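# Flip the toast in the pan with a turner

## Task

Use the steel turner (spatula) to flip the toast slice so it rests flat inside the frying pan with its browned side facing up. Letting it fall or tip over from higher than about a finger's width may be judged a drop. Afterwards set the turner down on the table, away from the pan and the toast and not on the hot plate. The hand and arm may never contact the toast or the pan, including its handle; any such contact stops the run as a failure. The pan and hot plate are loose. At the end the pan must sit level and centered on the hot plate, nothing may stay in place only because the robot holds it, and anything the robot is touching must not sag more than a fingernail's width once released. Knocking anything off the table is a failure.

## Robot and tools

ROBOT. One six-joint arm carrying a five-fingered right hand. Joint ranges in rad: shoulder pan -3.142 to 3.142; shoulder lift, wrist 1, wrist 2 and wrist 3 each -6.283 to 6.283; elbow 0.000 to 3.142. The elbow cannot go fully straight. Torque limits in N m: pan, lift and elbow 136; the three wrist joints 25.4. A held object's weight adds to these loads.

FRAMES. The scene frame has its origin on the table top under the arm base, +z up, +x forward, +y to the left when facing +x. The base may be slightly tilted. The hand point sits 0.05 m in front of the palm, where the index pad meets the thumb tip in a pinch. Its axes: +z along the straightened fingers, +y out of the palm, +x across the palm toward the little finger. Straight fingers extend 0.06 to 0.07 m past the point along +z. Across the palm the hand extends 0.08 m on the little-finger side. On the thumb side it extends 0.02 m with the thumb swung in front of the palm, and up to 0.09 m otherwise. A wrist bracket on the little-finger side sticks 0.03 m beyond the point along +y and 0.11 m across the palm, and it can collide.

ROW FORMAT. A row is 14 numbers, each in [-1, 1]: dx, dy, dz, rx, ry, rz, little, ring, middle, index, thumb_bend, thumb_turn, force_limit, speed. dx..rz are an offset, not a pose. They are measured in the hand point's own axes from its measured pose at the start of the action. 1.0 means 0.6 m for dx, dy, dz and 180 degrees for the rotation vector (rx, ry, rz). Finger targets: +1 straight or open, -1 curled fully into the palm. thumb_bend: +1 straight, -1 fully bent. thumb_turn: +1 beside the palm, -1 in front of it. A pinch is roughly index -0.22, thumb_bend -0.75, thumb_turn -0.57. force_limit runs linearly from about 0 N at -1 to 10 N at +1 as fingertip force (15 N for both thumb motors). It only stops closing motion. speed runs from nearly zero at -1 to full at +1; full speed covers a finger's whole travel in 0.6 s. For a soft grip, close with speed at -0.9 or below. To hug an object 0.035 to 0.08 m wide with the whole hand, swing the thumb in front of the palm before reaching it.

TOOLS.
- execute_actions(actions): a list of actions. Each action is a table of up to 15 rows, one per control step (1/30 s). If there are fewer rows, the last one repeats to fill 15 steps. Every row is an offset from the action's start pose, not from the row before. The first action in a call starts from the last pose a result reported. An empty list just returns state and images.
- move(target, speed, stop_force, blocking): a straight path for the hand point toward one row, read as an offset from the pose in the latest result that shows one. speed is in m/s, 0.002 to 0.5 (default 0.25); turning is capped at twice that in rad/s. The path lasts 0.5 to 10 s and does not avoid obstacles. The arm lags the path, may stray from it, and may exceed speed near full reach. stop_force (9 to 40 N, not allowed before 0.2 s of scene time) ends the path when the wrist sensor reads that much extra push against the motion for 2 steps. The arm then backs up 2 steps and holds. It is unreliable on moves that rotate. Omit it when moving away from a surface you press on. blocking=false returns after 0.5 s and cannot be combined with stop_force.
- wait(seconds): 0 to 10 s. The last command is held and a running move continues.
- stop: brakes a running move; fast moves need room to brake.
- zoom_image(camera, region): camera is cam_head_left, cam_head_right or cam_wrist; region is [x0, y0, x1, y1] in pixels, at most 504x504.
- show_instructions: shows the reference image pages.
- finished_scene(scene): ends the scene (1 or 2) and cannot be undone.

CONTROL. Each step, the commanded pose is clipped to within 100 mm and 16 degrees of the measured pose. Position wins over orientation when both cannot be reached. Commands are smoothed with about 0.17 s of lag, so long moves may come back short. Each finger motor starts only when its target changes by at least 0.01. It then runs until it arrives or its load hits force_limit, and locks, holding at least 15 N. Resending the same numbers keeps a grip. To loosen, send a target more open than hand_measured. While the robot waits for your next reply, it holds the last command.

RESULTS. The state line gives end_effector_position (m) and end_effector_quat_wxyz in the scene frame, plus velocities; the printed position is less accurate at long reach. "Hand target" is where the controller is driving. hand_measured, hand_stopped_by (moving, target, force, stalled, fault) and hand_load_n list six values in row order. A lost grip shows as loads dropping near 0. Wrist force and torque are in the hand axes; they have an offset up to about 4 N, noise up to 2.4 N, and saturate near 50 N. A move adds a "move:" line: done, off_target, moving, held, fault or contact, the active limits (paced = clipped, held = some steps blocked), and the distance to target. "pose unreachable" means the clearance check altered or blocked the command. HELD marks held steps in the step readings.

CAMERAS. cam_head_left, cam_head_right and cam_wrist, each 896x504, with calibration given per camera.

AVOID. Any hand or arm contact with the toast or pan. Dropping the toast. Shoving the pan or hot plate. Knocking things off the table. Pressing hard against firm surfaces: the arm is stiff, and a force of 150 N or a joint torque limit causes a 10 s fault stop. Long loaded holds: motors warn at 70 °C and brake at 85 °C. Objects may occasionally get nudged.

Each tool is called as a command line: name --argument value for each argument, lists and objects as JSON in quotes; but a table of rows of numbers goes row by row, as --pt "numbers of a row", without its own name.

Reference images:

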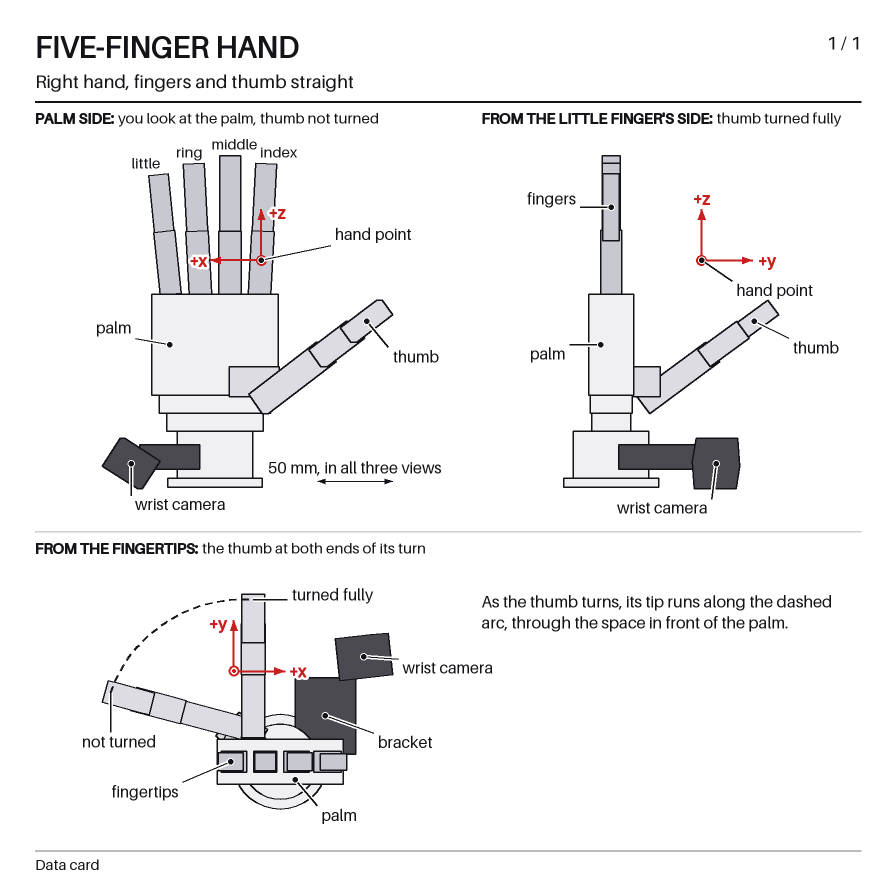

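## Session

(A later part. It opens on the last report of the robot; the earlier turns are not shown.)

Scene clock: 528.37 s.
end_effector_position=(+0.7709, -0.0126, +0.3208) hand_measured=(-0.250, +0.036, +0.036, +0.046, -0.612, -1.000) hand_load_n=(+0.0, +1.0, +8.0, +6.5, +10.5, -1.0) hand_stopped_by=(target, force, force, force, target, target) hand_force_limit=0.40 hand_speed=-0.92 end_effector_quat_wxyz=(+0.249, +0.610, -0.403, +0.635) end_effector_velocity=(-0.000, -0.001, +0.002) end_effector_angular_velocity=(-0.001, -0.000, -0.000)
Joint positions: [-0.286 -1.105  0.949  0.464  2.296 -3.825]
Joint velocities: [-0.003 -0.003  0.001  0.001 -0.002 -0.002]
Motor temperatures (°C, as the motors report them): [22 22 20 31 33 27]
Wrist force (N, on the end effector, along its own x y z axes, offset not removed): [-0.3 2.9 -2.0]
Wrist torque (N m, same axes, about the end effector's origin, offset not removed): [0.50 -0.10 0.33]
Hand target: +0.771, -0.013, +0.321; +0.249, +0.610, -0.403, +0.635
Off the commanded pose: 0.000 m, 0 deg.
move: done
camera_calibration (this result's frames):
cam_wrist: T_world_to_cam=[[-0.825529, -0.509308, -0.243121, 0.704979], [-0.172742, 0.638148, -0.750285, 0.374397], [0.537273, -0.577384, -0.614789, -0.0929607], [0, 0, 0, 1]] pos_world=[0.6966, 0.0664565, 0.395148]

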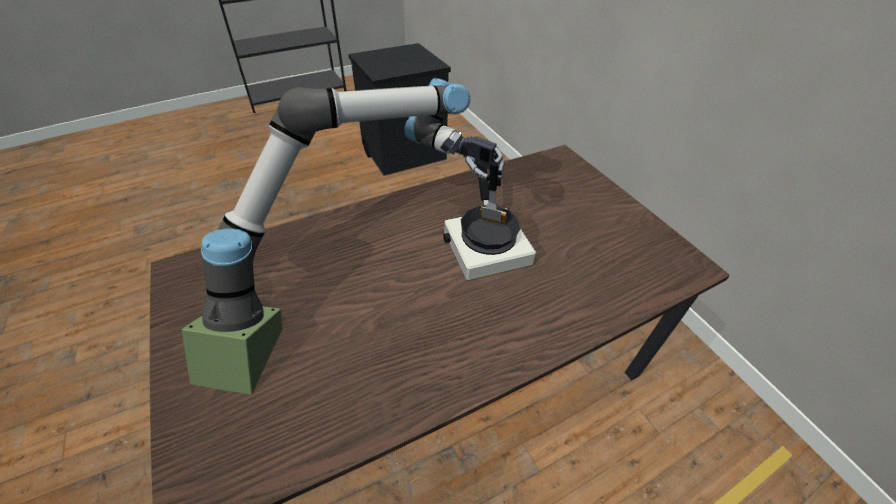

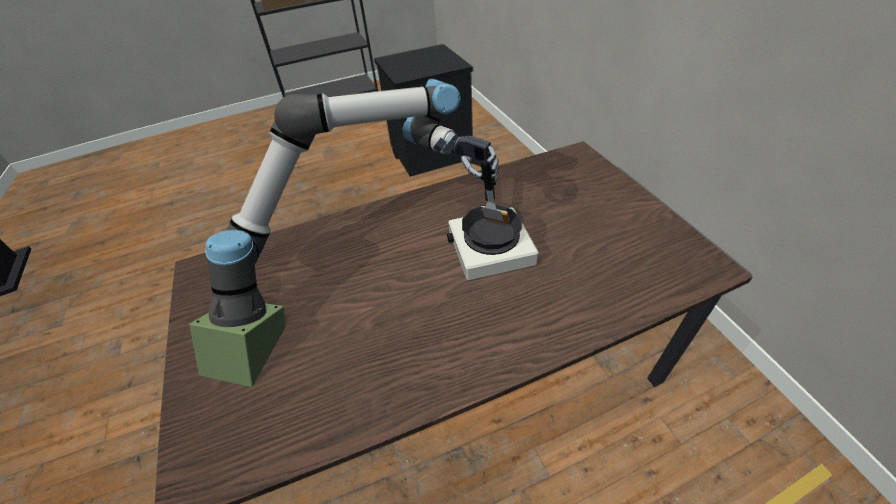

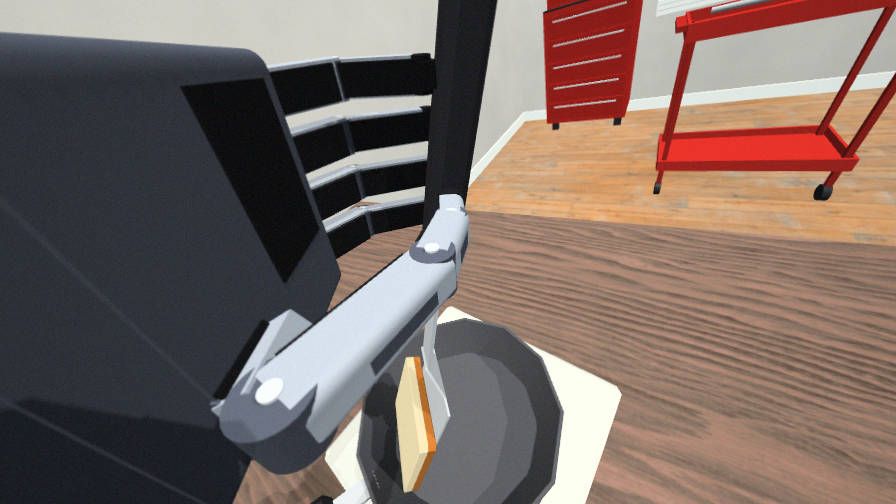

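move --target '[-0.0071,-0.0084,-0.0020,0,0,0,-0.25,-0.3,-0.35,-0.4,-0.62,-1,0.4,-0.92]' --speed 0.008

zoom_image --camera "cam_wrist" --region '[330, 324, 510, 504]'

zoom_image --camera "cam_head_right" --region '[450, 180, 540, 270]'

Scene clock: 533.00 s.
end_effector_position=(+0.7747, -0.0081, +0.3178) hand_measured=(-0.250, +0.036, +0.036, +0.046, -0.612, -1.000) hand_load_n=(+0.0, +1.0, +8.0, +6.5, +11.0, -1.0) hand_stopped_by=(target, force, force, force, target, target) hand_force_limit=0.40 hand_speed=-0.92 end_effector_quat_wxyz=(+0.249, +0.610, -0.403, +0.635) end_effector_velocity=(+0.000, +0.001, -0.001) end_effector_angular_velocity=(+0.001, +0.001, -0.001)
Joint positions: [-0.276 -1.09   0.926  0.474  2.305 -3.821]
Joint velocities: [ 0.002  0.004 -0.004  0.004  0.002  0.002]
Motor temperatures (°C, as the motors report them): [22 22 20 31 33 27]
Wrist force (N, on the end effector, along its own x y z axes, offset not removed): [0.6 2.1 -1.5]
Wrist torque (N m, same axes, about the end effector's origin, offset not removed): [0.38 -0.26 0.32]
Hand target: +0.775, -0.008, +0.318; +0.249, +0.610, -0.403, +0.635
Off the commanded pose: 0.000 m, 0 deg.
move: done
camera_calibration (this result's frames):
cam_wrist: T_world_to_cam=[[-0.825517, -0.509325, -0.243127, 0.709694], [-0.172751, 0.638146, -0.750284, 0.370027], [0.537289, -0.577372, -0.614787, -0.0943288], [0, 0, 0, 1]] pos_world=[0.700468, 0.0708701, 0.392179]

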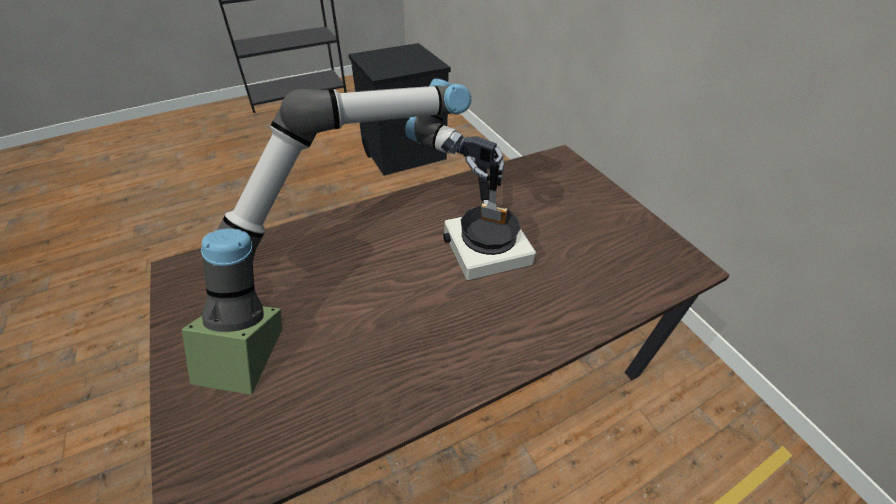

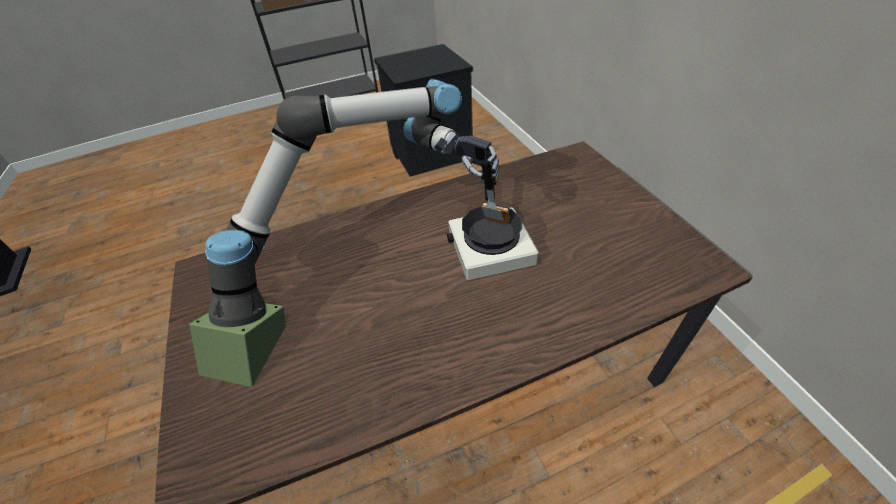

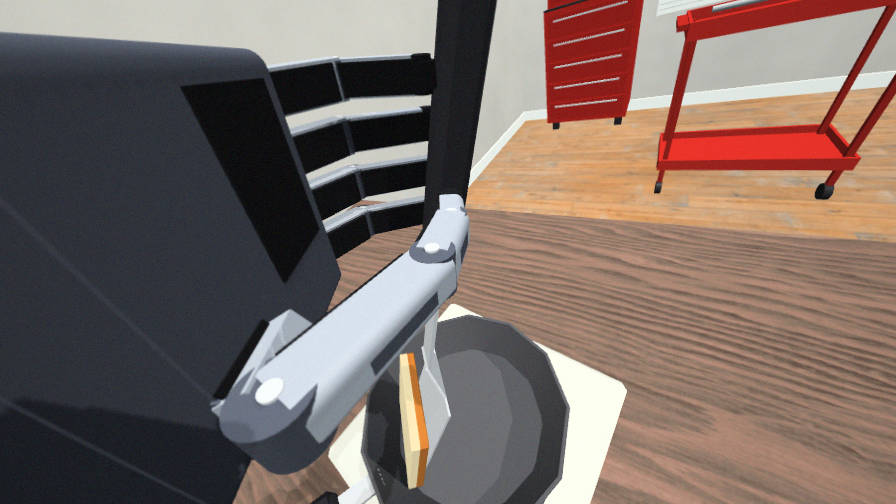

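Region (330, 324, 510, 504) of cam_wrist's 896x504 image, scaled by 2.800, with more detail than that image has.

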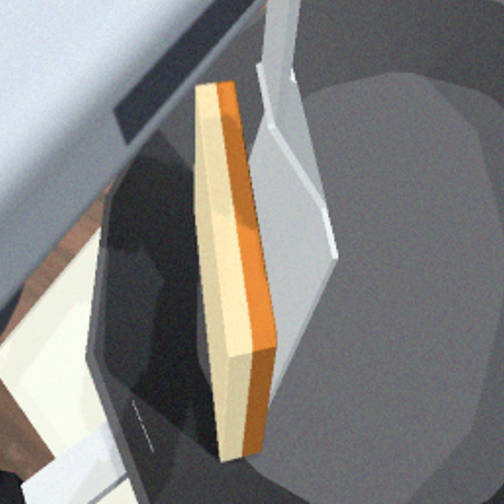

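Region (450, 180, 540, 270) of cam_head_right's 896x504 image, scaled by 5.600, with more detail than that image has.

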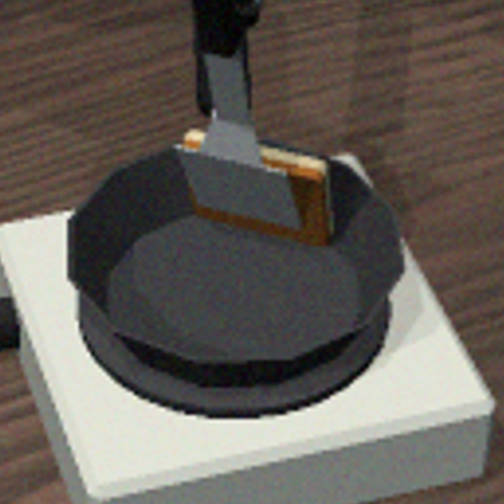

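move --target '[-0.0051,-0.0072,-0.0017,0,0,0,-0.25,-0.3,-0.35,-0.4,-0.62,-1,0.4,-0.92]' --speed 0.006

zoom_image --camera "cam_wrist" --region '[330, 324, 510, 504]'

zoom_image --camera "cam_head_right" --region '[450, 180, 540, 270]'

Scene clock: 536.97 s.
end_effector_position=(+0.7780, -0.0045, +0.3158) hand_measured=(-0.250, +0.036, +0.036, +0.046, -0.612, -1.000) hand_load_n=(+0.0, +1.0, +8.0, +6.5, +10.5, -1.0) hand_stopped_by=(target, force, force, force, target, target) hand_force_limit=0.40 hand_speed=-0.92 end_effector_quat_wxyz=(+0.249, +0.610, -0.403, +0.635) end_effector_velocity=(+0.001, +0.001, -0.001) end_effector_angular_velocity=(+0.001, -0.001, +0.000)
Joint positions: [-0.268 -1.078  0.906  0.484  2.313 -3.818]
Joint velocities: [ 0.002  0.003 -0.004  0.002  0.001  0.002]
Motor temperatures (°C, as the motors report them): [22 22 20 31 33 27]
Wrist force (N, on the end effector, along its own x y z axes, offset not removed): [1.5 2.3 -1.5]
Wrist torque (N m, same axes, about the end effector's origin, offset not removed): [0.49 -0.40 0.35]
Hand target: +0.778, -0.004, +0.316; +0.249, +0.610, -0.403, +0.635
Off the commanded pose: 0.000 m, 0 deg.
move: done
camera_calibration (this result's frames):
cam_wrist: T_world_to_cam=[[-0.825504, -0.509341, -0.243137, 0.713764], [-0.172758, 0.638146, -0.750283, 0.366755], [0.537306, -0.577358, -0.614785, -0.0951823], [0, 0, 0, 1]] pos_world=[0.703717, 0.0745512, 0.390196]

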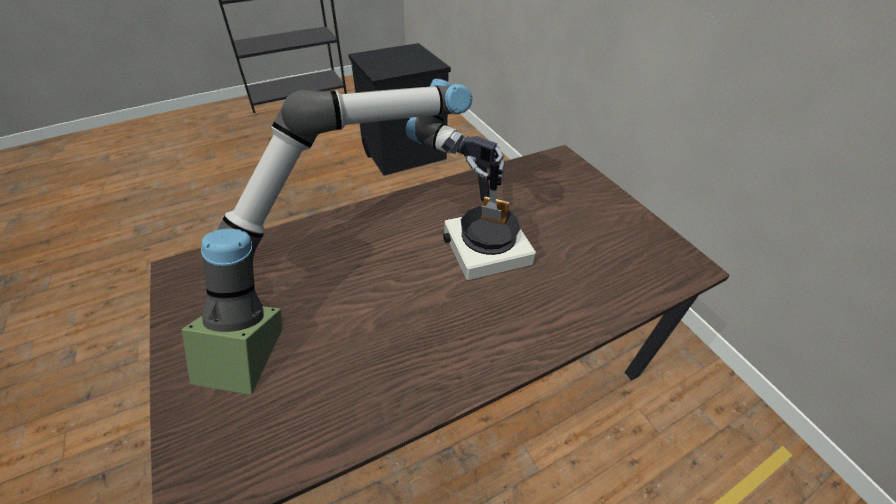

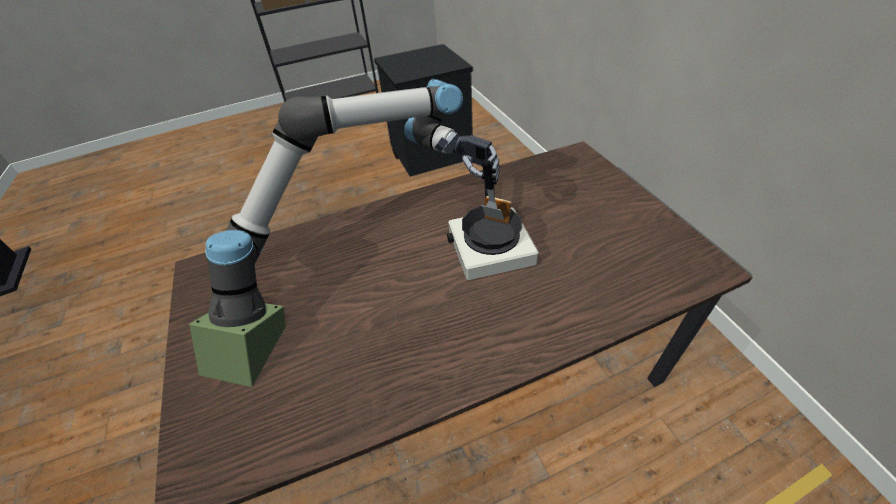

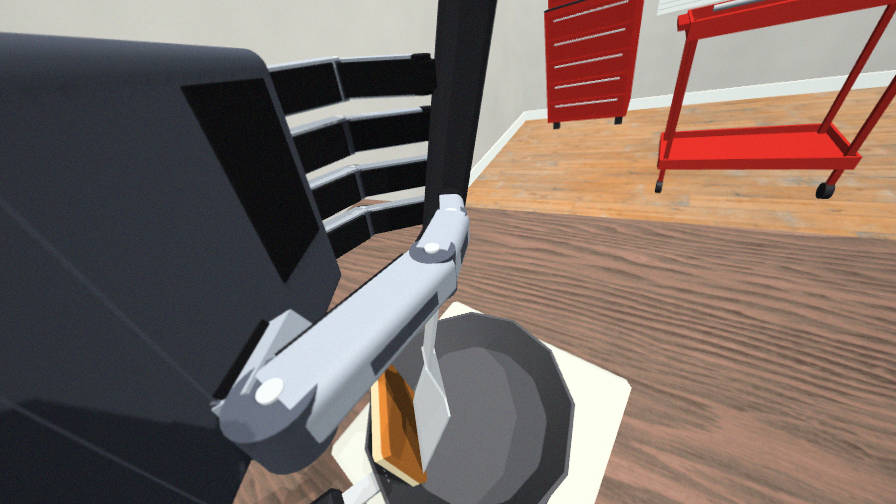

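Region (330, 324, 510, 504) of cam_wrist's 896x504 image, scaled by 2.800, with more detail than that image has.

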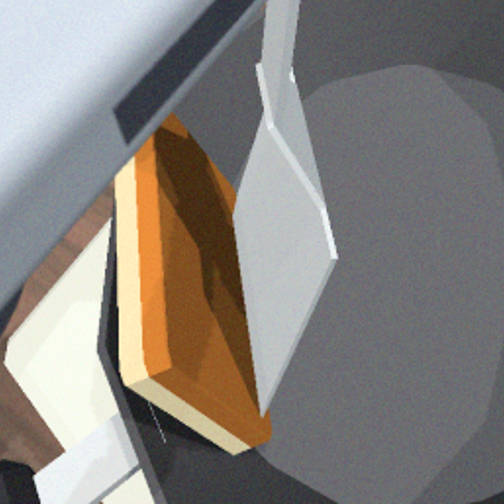

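Region (450, 180, 540, 270) of cam_head_right's 896x504 image, scaled by 5.600, with more detail than that image has.

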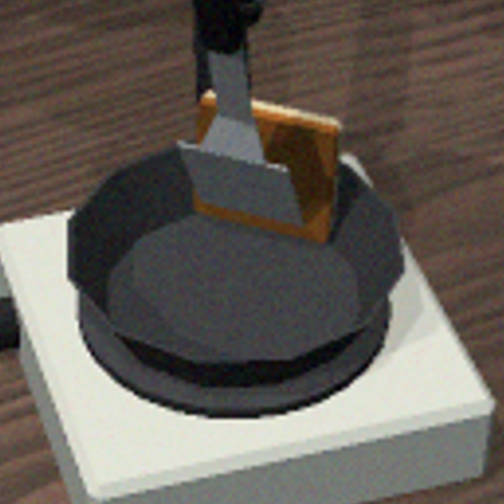

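It's passing vertical; let me check how it settled.

execute_actions --actions '[]'

zoom_image --camera "cam_wrist" --region '[330, 324, 510, 504]'

zoom_image --camera "cam_head_right" --region '[450, 180, 540, 270]'

zoom_image --camera "cam_head_left" --region '[445, 180, 535, 270]'

Scene clock: 539.20 s.
end_effector_position=(+0.7780, -0.0044, +0.3158) hand_measured=(-0.250, +0.036, +0.036, +0.046, -0.612, -1.000) hand_load_n=(+0.0, +1.0, +8.0, +6.5, +10.5, -1.0) hand_stopped_by=(target, force, force, force, target, target) hand_force_limit=0.40 hand_speed=-0.92 end_effector_quat_wxyz=(+0.249, +0.610, -0.403, +0.635) end_effector_velocity=(-0.000, -0.000, +0.000) end_effector_angular_velocity=(+0.000, -0.001, -0.000)
Joint positions: [-0.268 -1.078  0.906  0.484  2.313 -3.818]
Joint velocities: [-0.    -0.     0.    -0.     0.     0.001]
Motor temperatures (°C, as the motors report them): [22 22 20 31 33 27]
Wrist force (N, on the end effector, along its own x y z axes, offset not removed): [0.1 1.5 1.1]
Wrist torque (N m, same axes, about the end effector's origin, offset not removed): [0.15 -0.21 0.29]
Hand target: +0.778, -0.004, +0.316; +0.249, +0.610, -0.403, +0.635
Off the commanded pose: 0.000 m, 0 deg.
camera_calibration (this result's frames):
cam_wrist: T_world_to_cam=[[-0.825514, -0.509325, -0.243136, 0.713841], [-0.172748, 0.638151, -0.750281, 0.366694], [0.537294, -0.577366, -0.614788, -0.0951859], [0, 0, 0, 1]] pos_world=[0.703774, 0.0746133, 0.390165]

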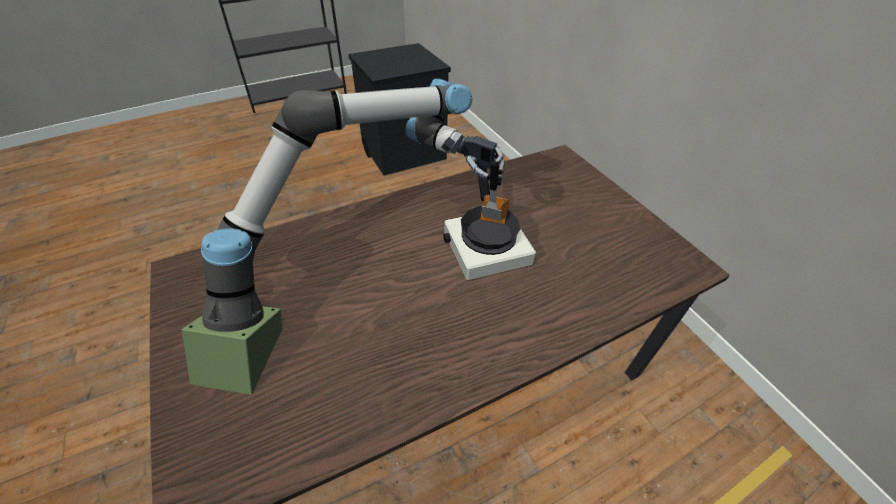

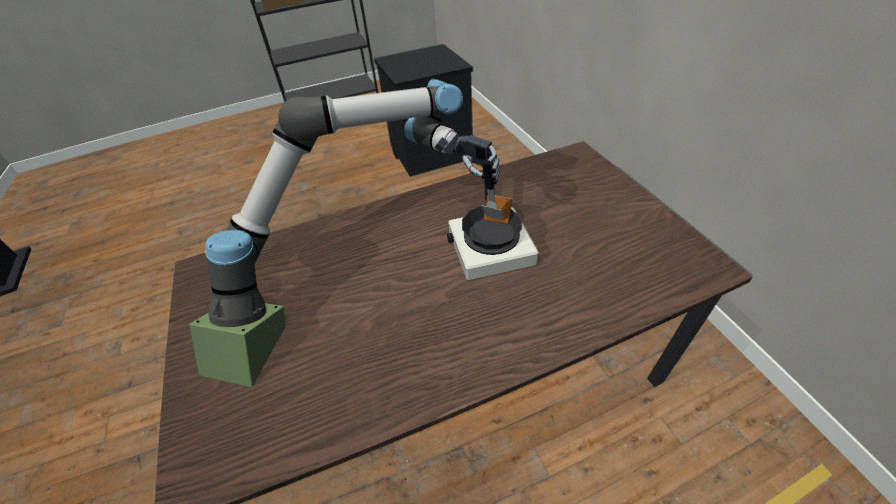

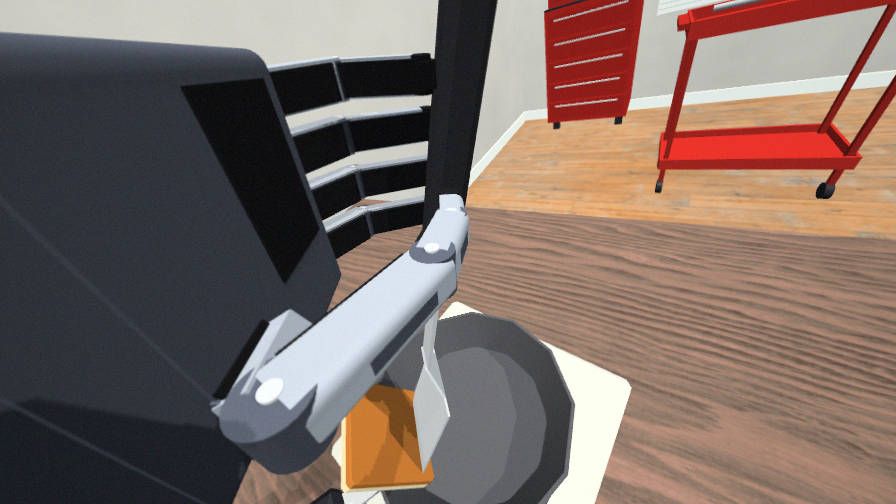

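Region (330, 324, 510, 504) of cam_wrist's 896x504 image, scaled by 2.800, with more detail than that image has.

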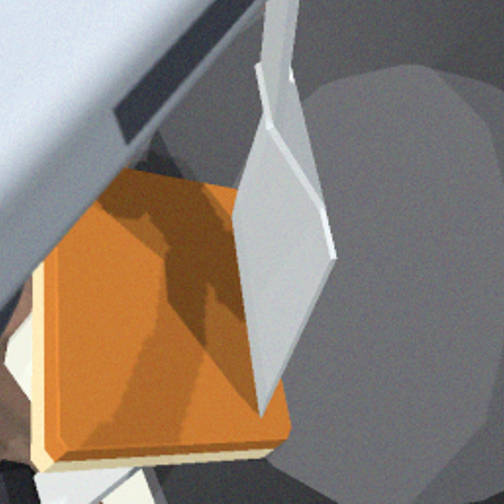

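Region (450, 180, 540, 270) of cam_head_right's 896x504 image, scaled by 5.600, with more detail than that image has.

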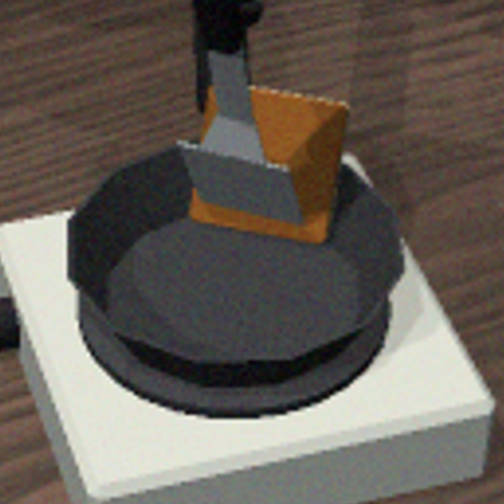

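Region (445, 180, 535, 270) of cam_head_left's 896x504 image, scaled by 5.600, with more detail than that image has.

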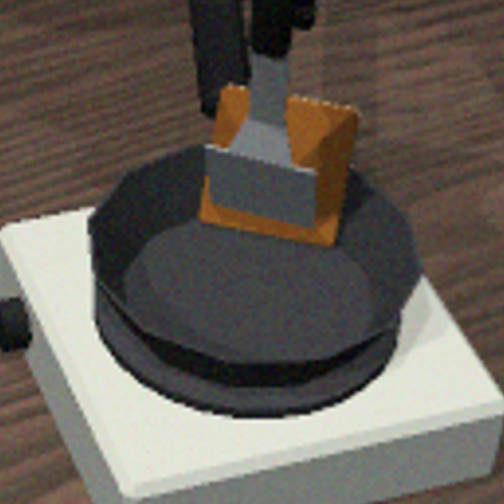

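move --target '[-0.0134,0.0161,0.0041,0,0,0,-0.25,-0.3,-0.35,-0.4,-0.62,-1,0.4,-0.92]' --speed 0.012

zoom_image --camera "cam_wrist" --region '[330, 324, 510, 504]'

zoom_image --camera "cam_head_right" --region '[450, 180, 540, 270]'

zoom_image --camera "cam_head_left" --region '[445, 180, 535, 270]'

Scene clock: 546.13 s.
end_effector_position=(+0.7728, -0.0102, +0.3059) hand_measured=(-0.250, +0.036, +0.036, +0.046, -0.612, -1.000) hand_load_n=(+0.0, +1.0, +8.0, +6.5, +10.5, -1.0) hand_stopped_by=(target, force, force, force, target, target) hand_force_limit=0.40 hand_speed=-0.92 end_effector_quat_wxyz=(+0.249, +0.610, -0.403, +0.635) end_effector_velocity=(-0.001, -0.001, -0.001) end_effector_angular_velocity=(+0.000, -0.001, -0.000)
Joint positions: [-0.27  -1.09   0.956  0.445  2.31  -3.819]
Joint velocities: [-0.001 -0.002  0.007 -0.006 -0.001  0.   ]
Motor temperatures (°C, as the motors report them): [22 22 20 31 33 27]
Wrist force (N, on the end effector, along its own x y z axes, offset not removed): [0.6 1.1 -2.0]
Wrist torque (N m, same axes, about the end effector's origin, offset not removed): [0.38 -0.13 0.35]
Hand target: +0.773, -0.010, +0.306; +0.249, +0.610, -0.403, +0.635
Off the commanded pose: 0.000 m, 0 deg.
move: done
camera_calibration (this result's frames):
cam_wrist: T_world_to_cam=[[-0.825537, -0.509289, -0.243132, 0.704157], [-0.172735, 0.638169, -0.750268, 0.362089], [0.537263, -0.577377, -0.614804, -0.1018], [0, 0, 0, 1]] pos_world=[0.698547, 0.0687688, 0.38028]

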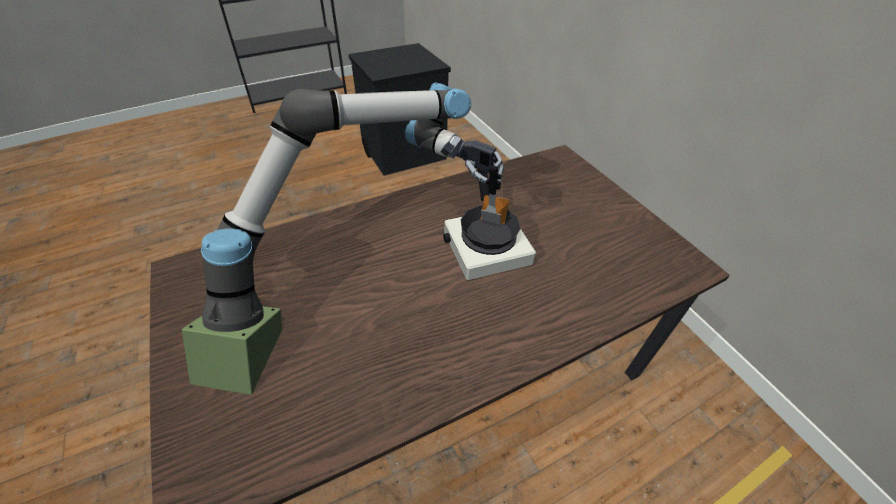

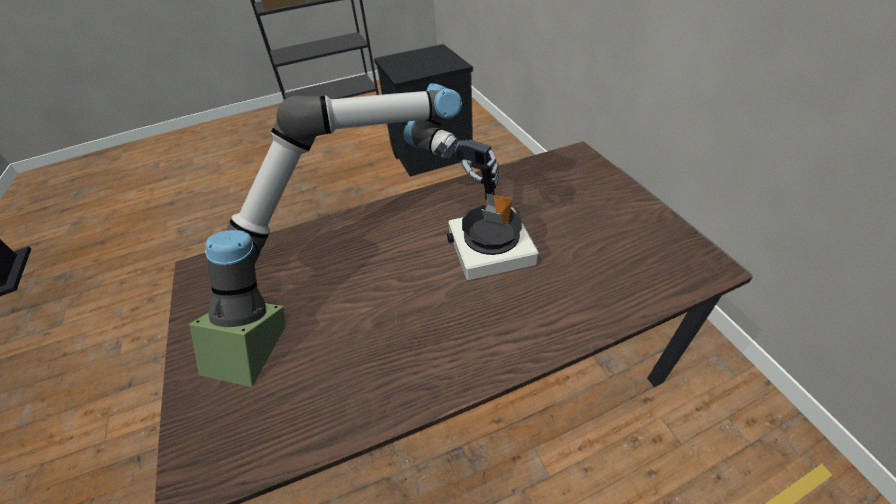

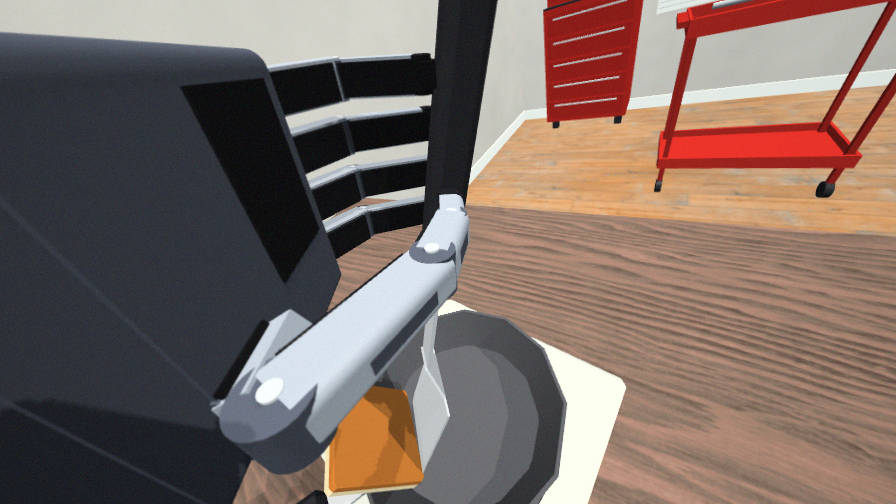

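Region (330, 324, 510, 504) of cam_wrist's 896x504 image, scaled by 2.800, with more detail than that image has.

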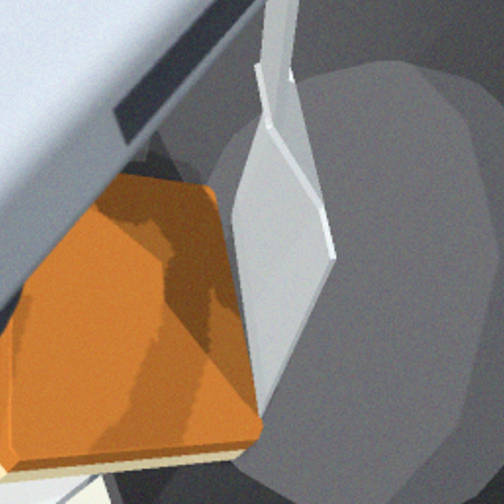

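Region (450, 180, 540, 270) of cam_head_right's 896x504 image, scaled by 5.600, with more detail than that image has.

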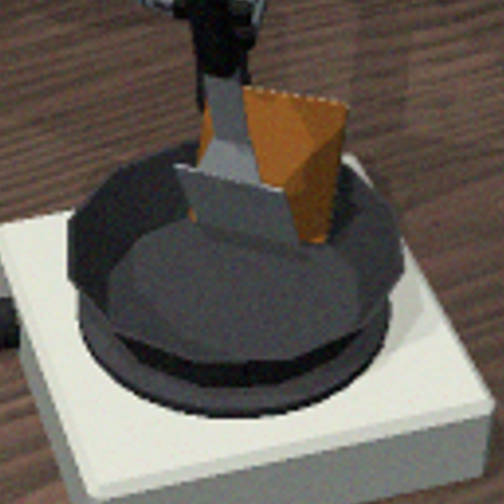

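Region (445, 180, 535, 270) of cam_head_left's 896x504 image, scaled by 5.600, with more detail than that image has.

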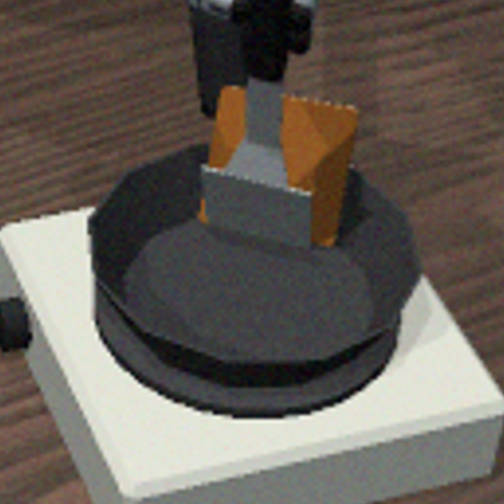

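move --target '[-0.0036,0.0140,0.0035,0,0,0,-0.25,-0.3,-0.35,-0.4,-0.62,-1,0.4,-0.92]' --speed 0.01

zoom_image --camera "cam_wrist" --region '[330, 324, 510, 504]'

zoom_image --camera "cam_head_right" --region '[450, 180, 540, 270]'

Scene clock: 551.00 s.
end_effector_position=(+0.7676, -0.0161, +0.3020) hand_measured=(-0.250, +0.036, +0.036, +0.046, -0.612, -1.000) hand_load_n=(+0.0, +1.0, +8.0, +6.5, +10.5, -1.0) hand_stopped_by=(target, force, force, force, target, target) hand_force_limit=0.40 hand_speed=-0.92 end_effector_quat_wxyz=(+0.249, +0.610, -0.403, +0.635) end_effector_velocity=(-0.001, -0.001, -0.001) end_effector_angular_velocity=(+0.001, -0.002, +0.000)
Joint positions: [-0.278 -1.104  0.996  0.418  2.303 -3.822]
Joint velocities: [-0.001 -0.003  0.008 -0.006 -0.001  0.001]
Motor temperatures (°C, as the motors report them): [22 22 20 31 33 27]
Wrist force (N, on the end effector, along its own x y z axes, offset not removed): [0.8 2.2 -1.9]
Wrist torque (N m, same axes, about the end effector's origin, offset not removed): [0.41 -0.29 0.39]
Hand target: +0.768, -0.016, +0.302; +0.249, +0.610, -0.403, +0.635
Off the commanded pose: 0.000 m, 0 deg.
move: done
camera_calibration (this result's frames):
cam_wrist: T_world_to_cam=[[-0.825558, -0.509258, -0.243125, 0.695943], [-0.172721, 0.638181, -0.750262, 0.36197], [0.537235, -0.577392, -0.614815, -0.104792], [0, 0, 0, 1]] pos_world=[0.693359, 0.0629066, 0.376345]

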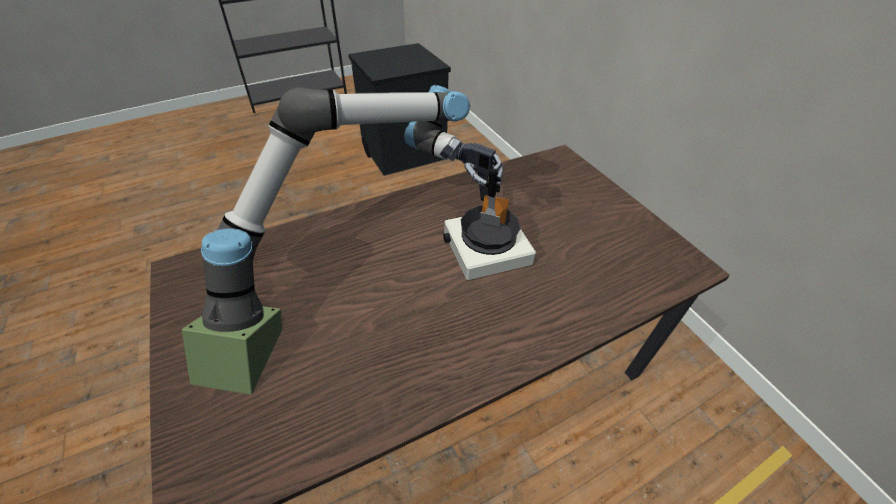

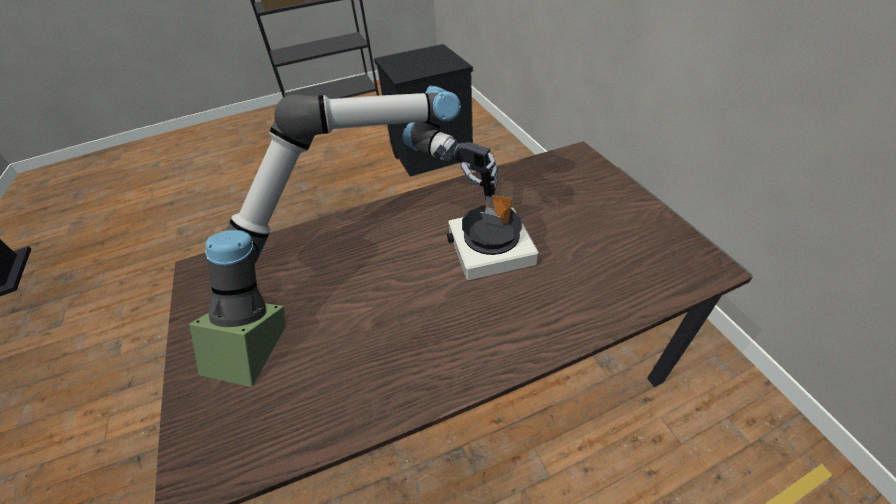

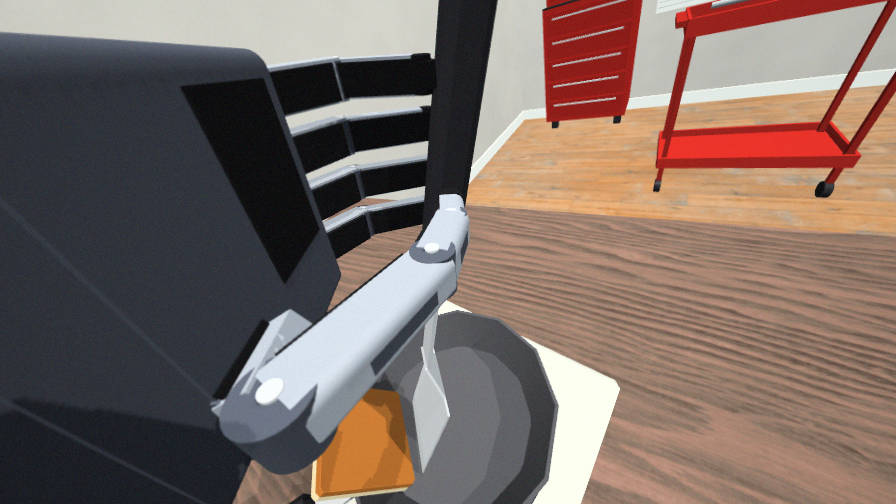

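Region (330, 324, 510, 504) of cam_wrist's 896x504 image, scaled by 2.800, with more detail than that image has.

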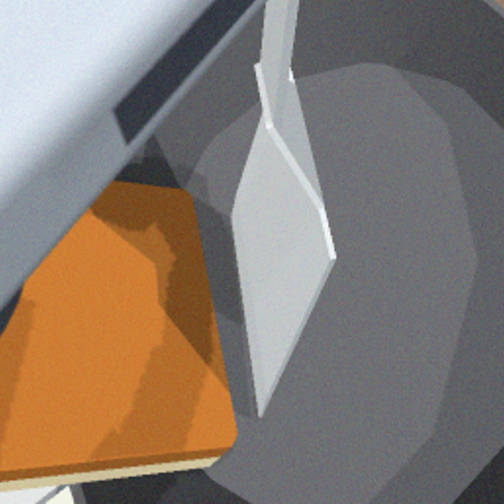

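Region (450, 180, 540, 270) of cam_head_right's 896x504 image, scaled by 5.600, with more detail than that image has.

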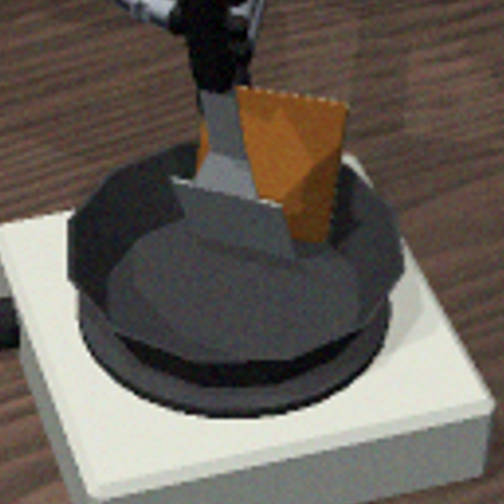

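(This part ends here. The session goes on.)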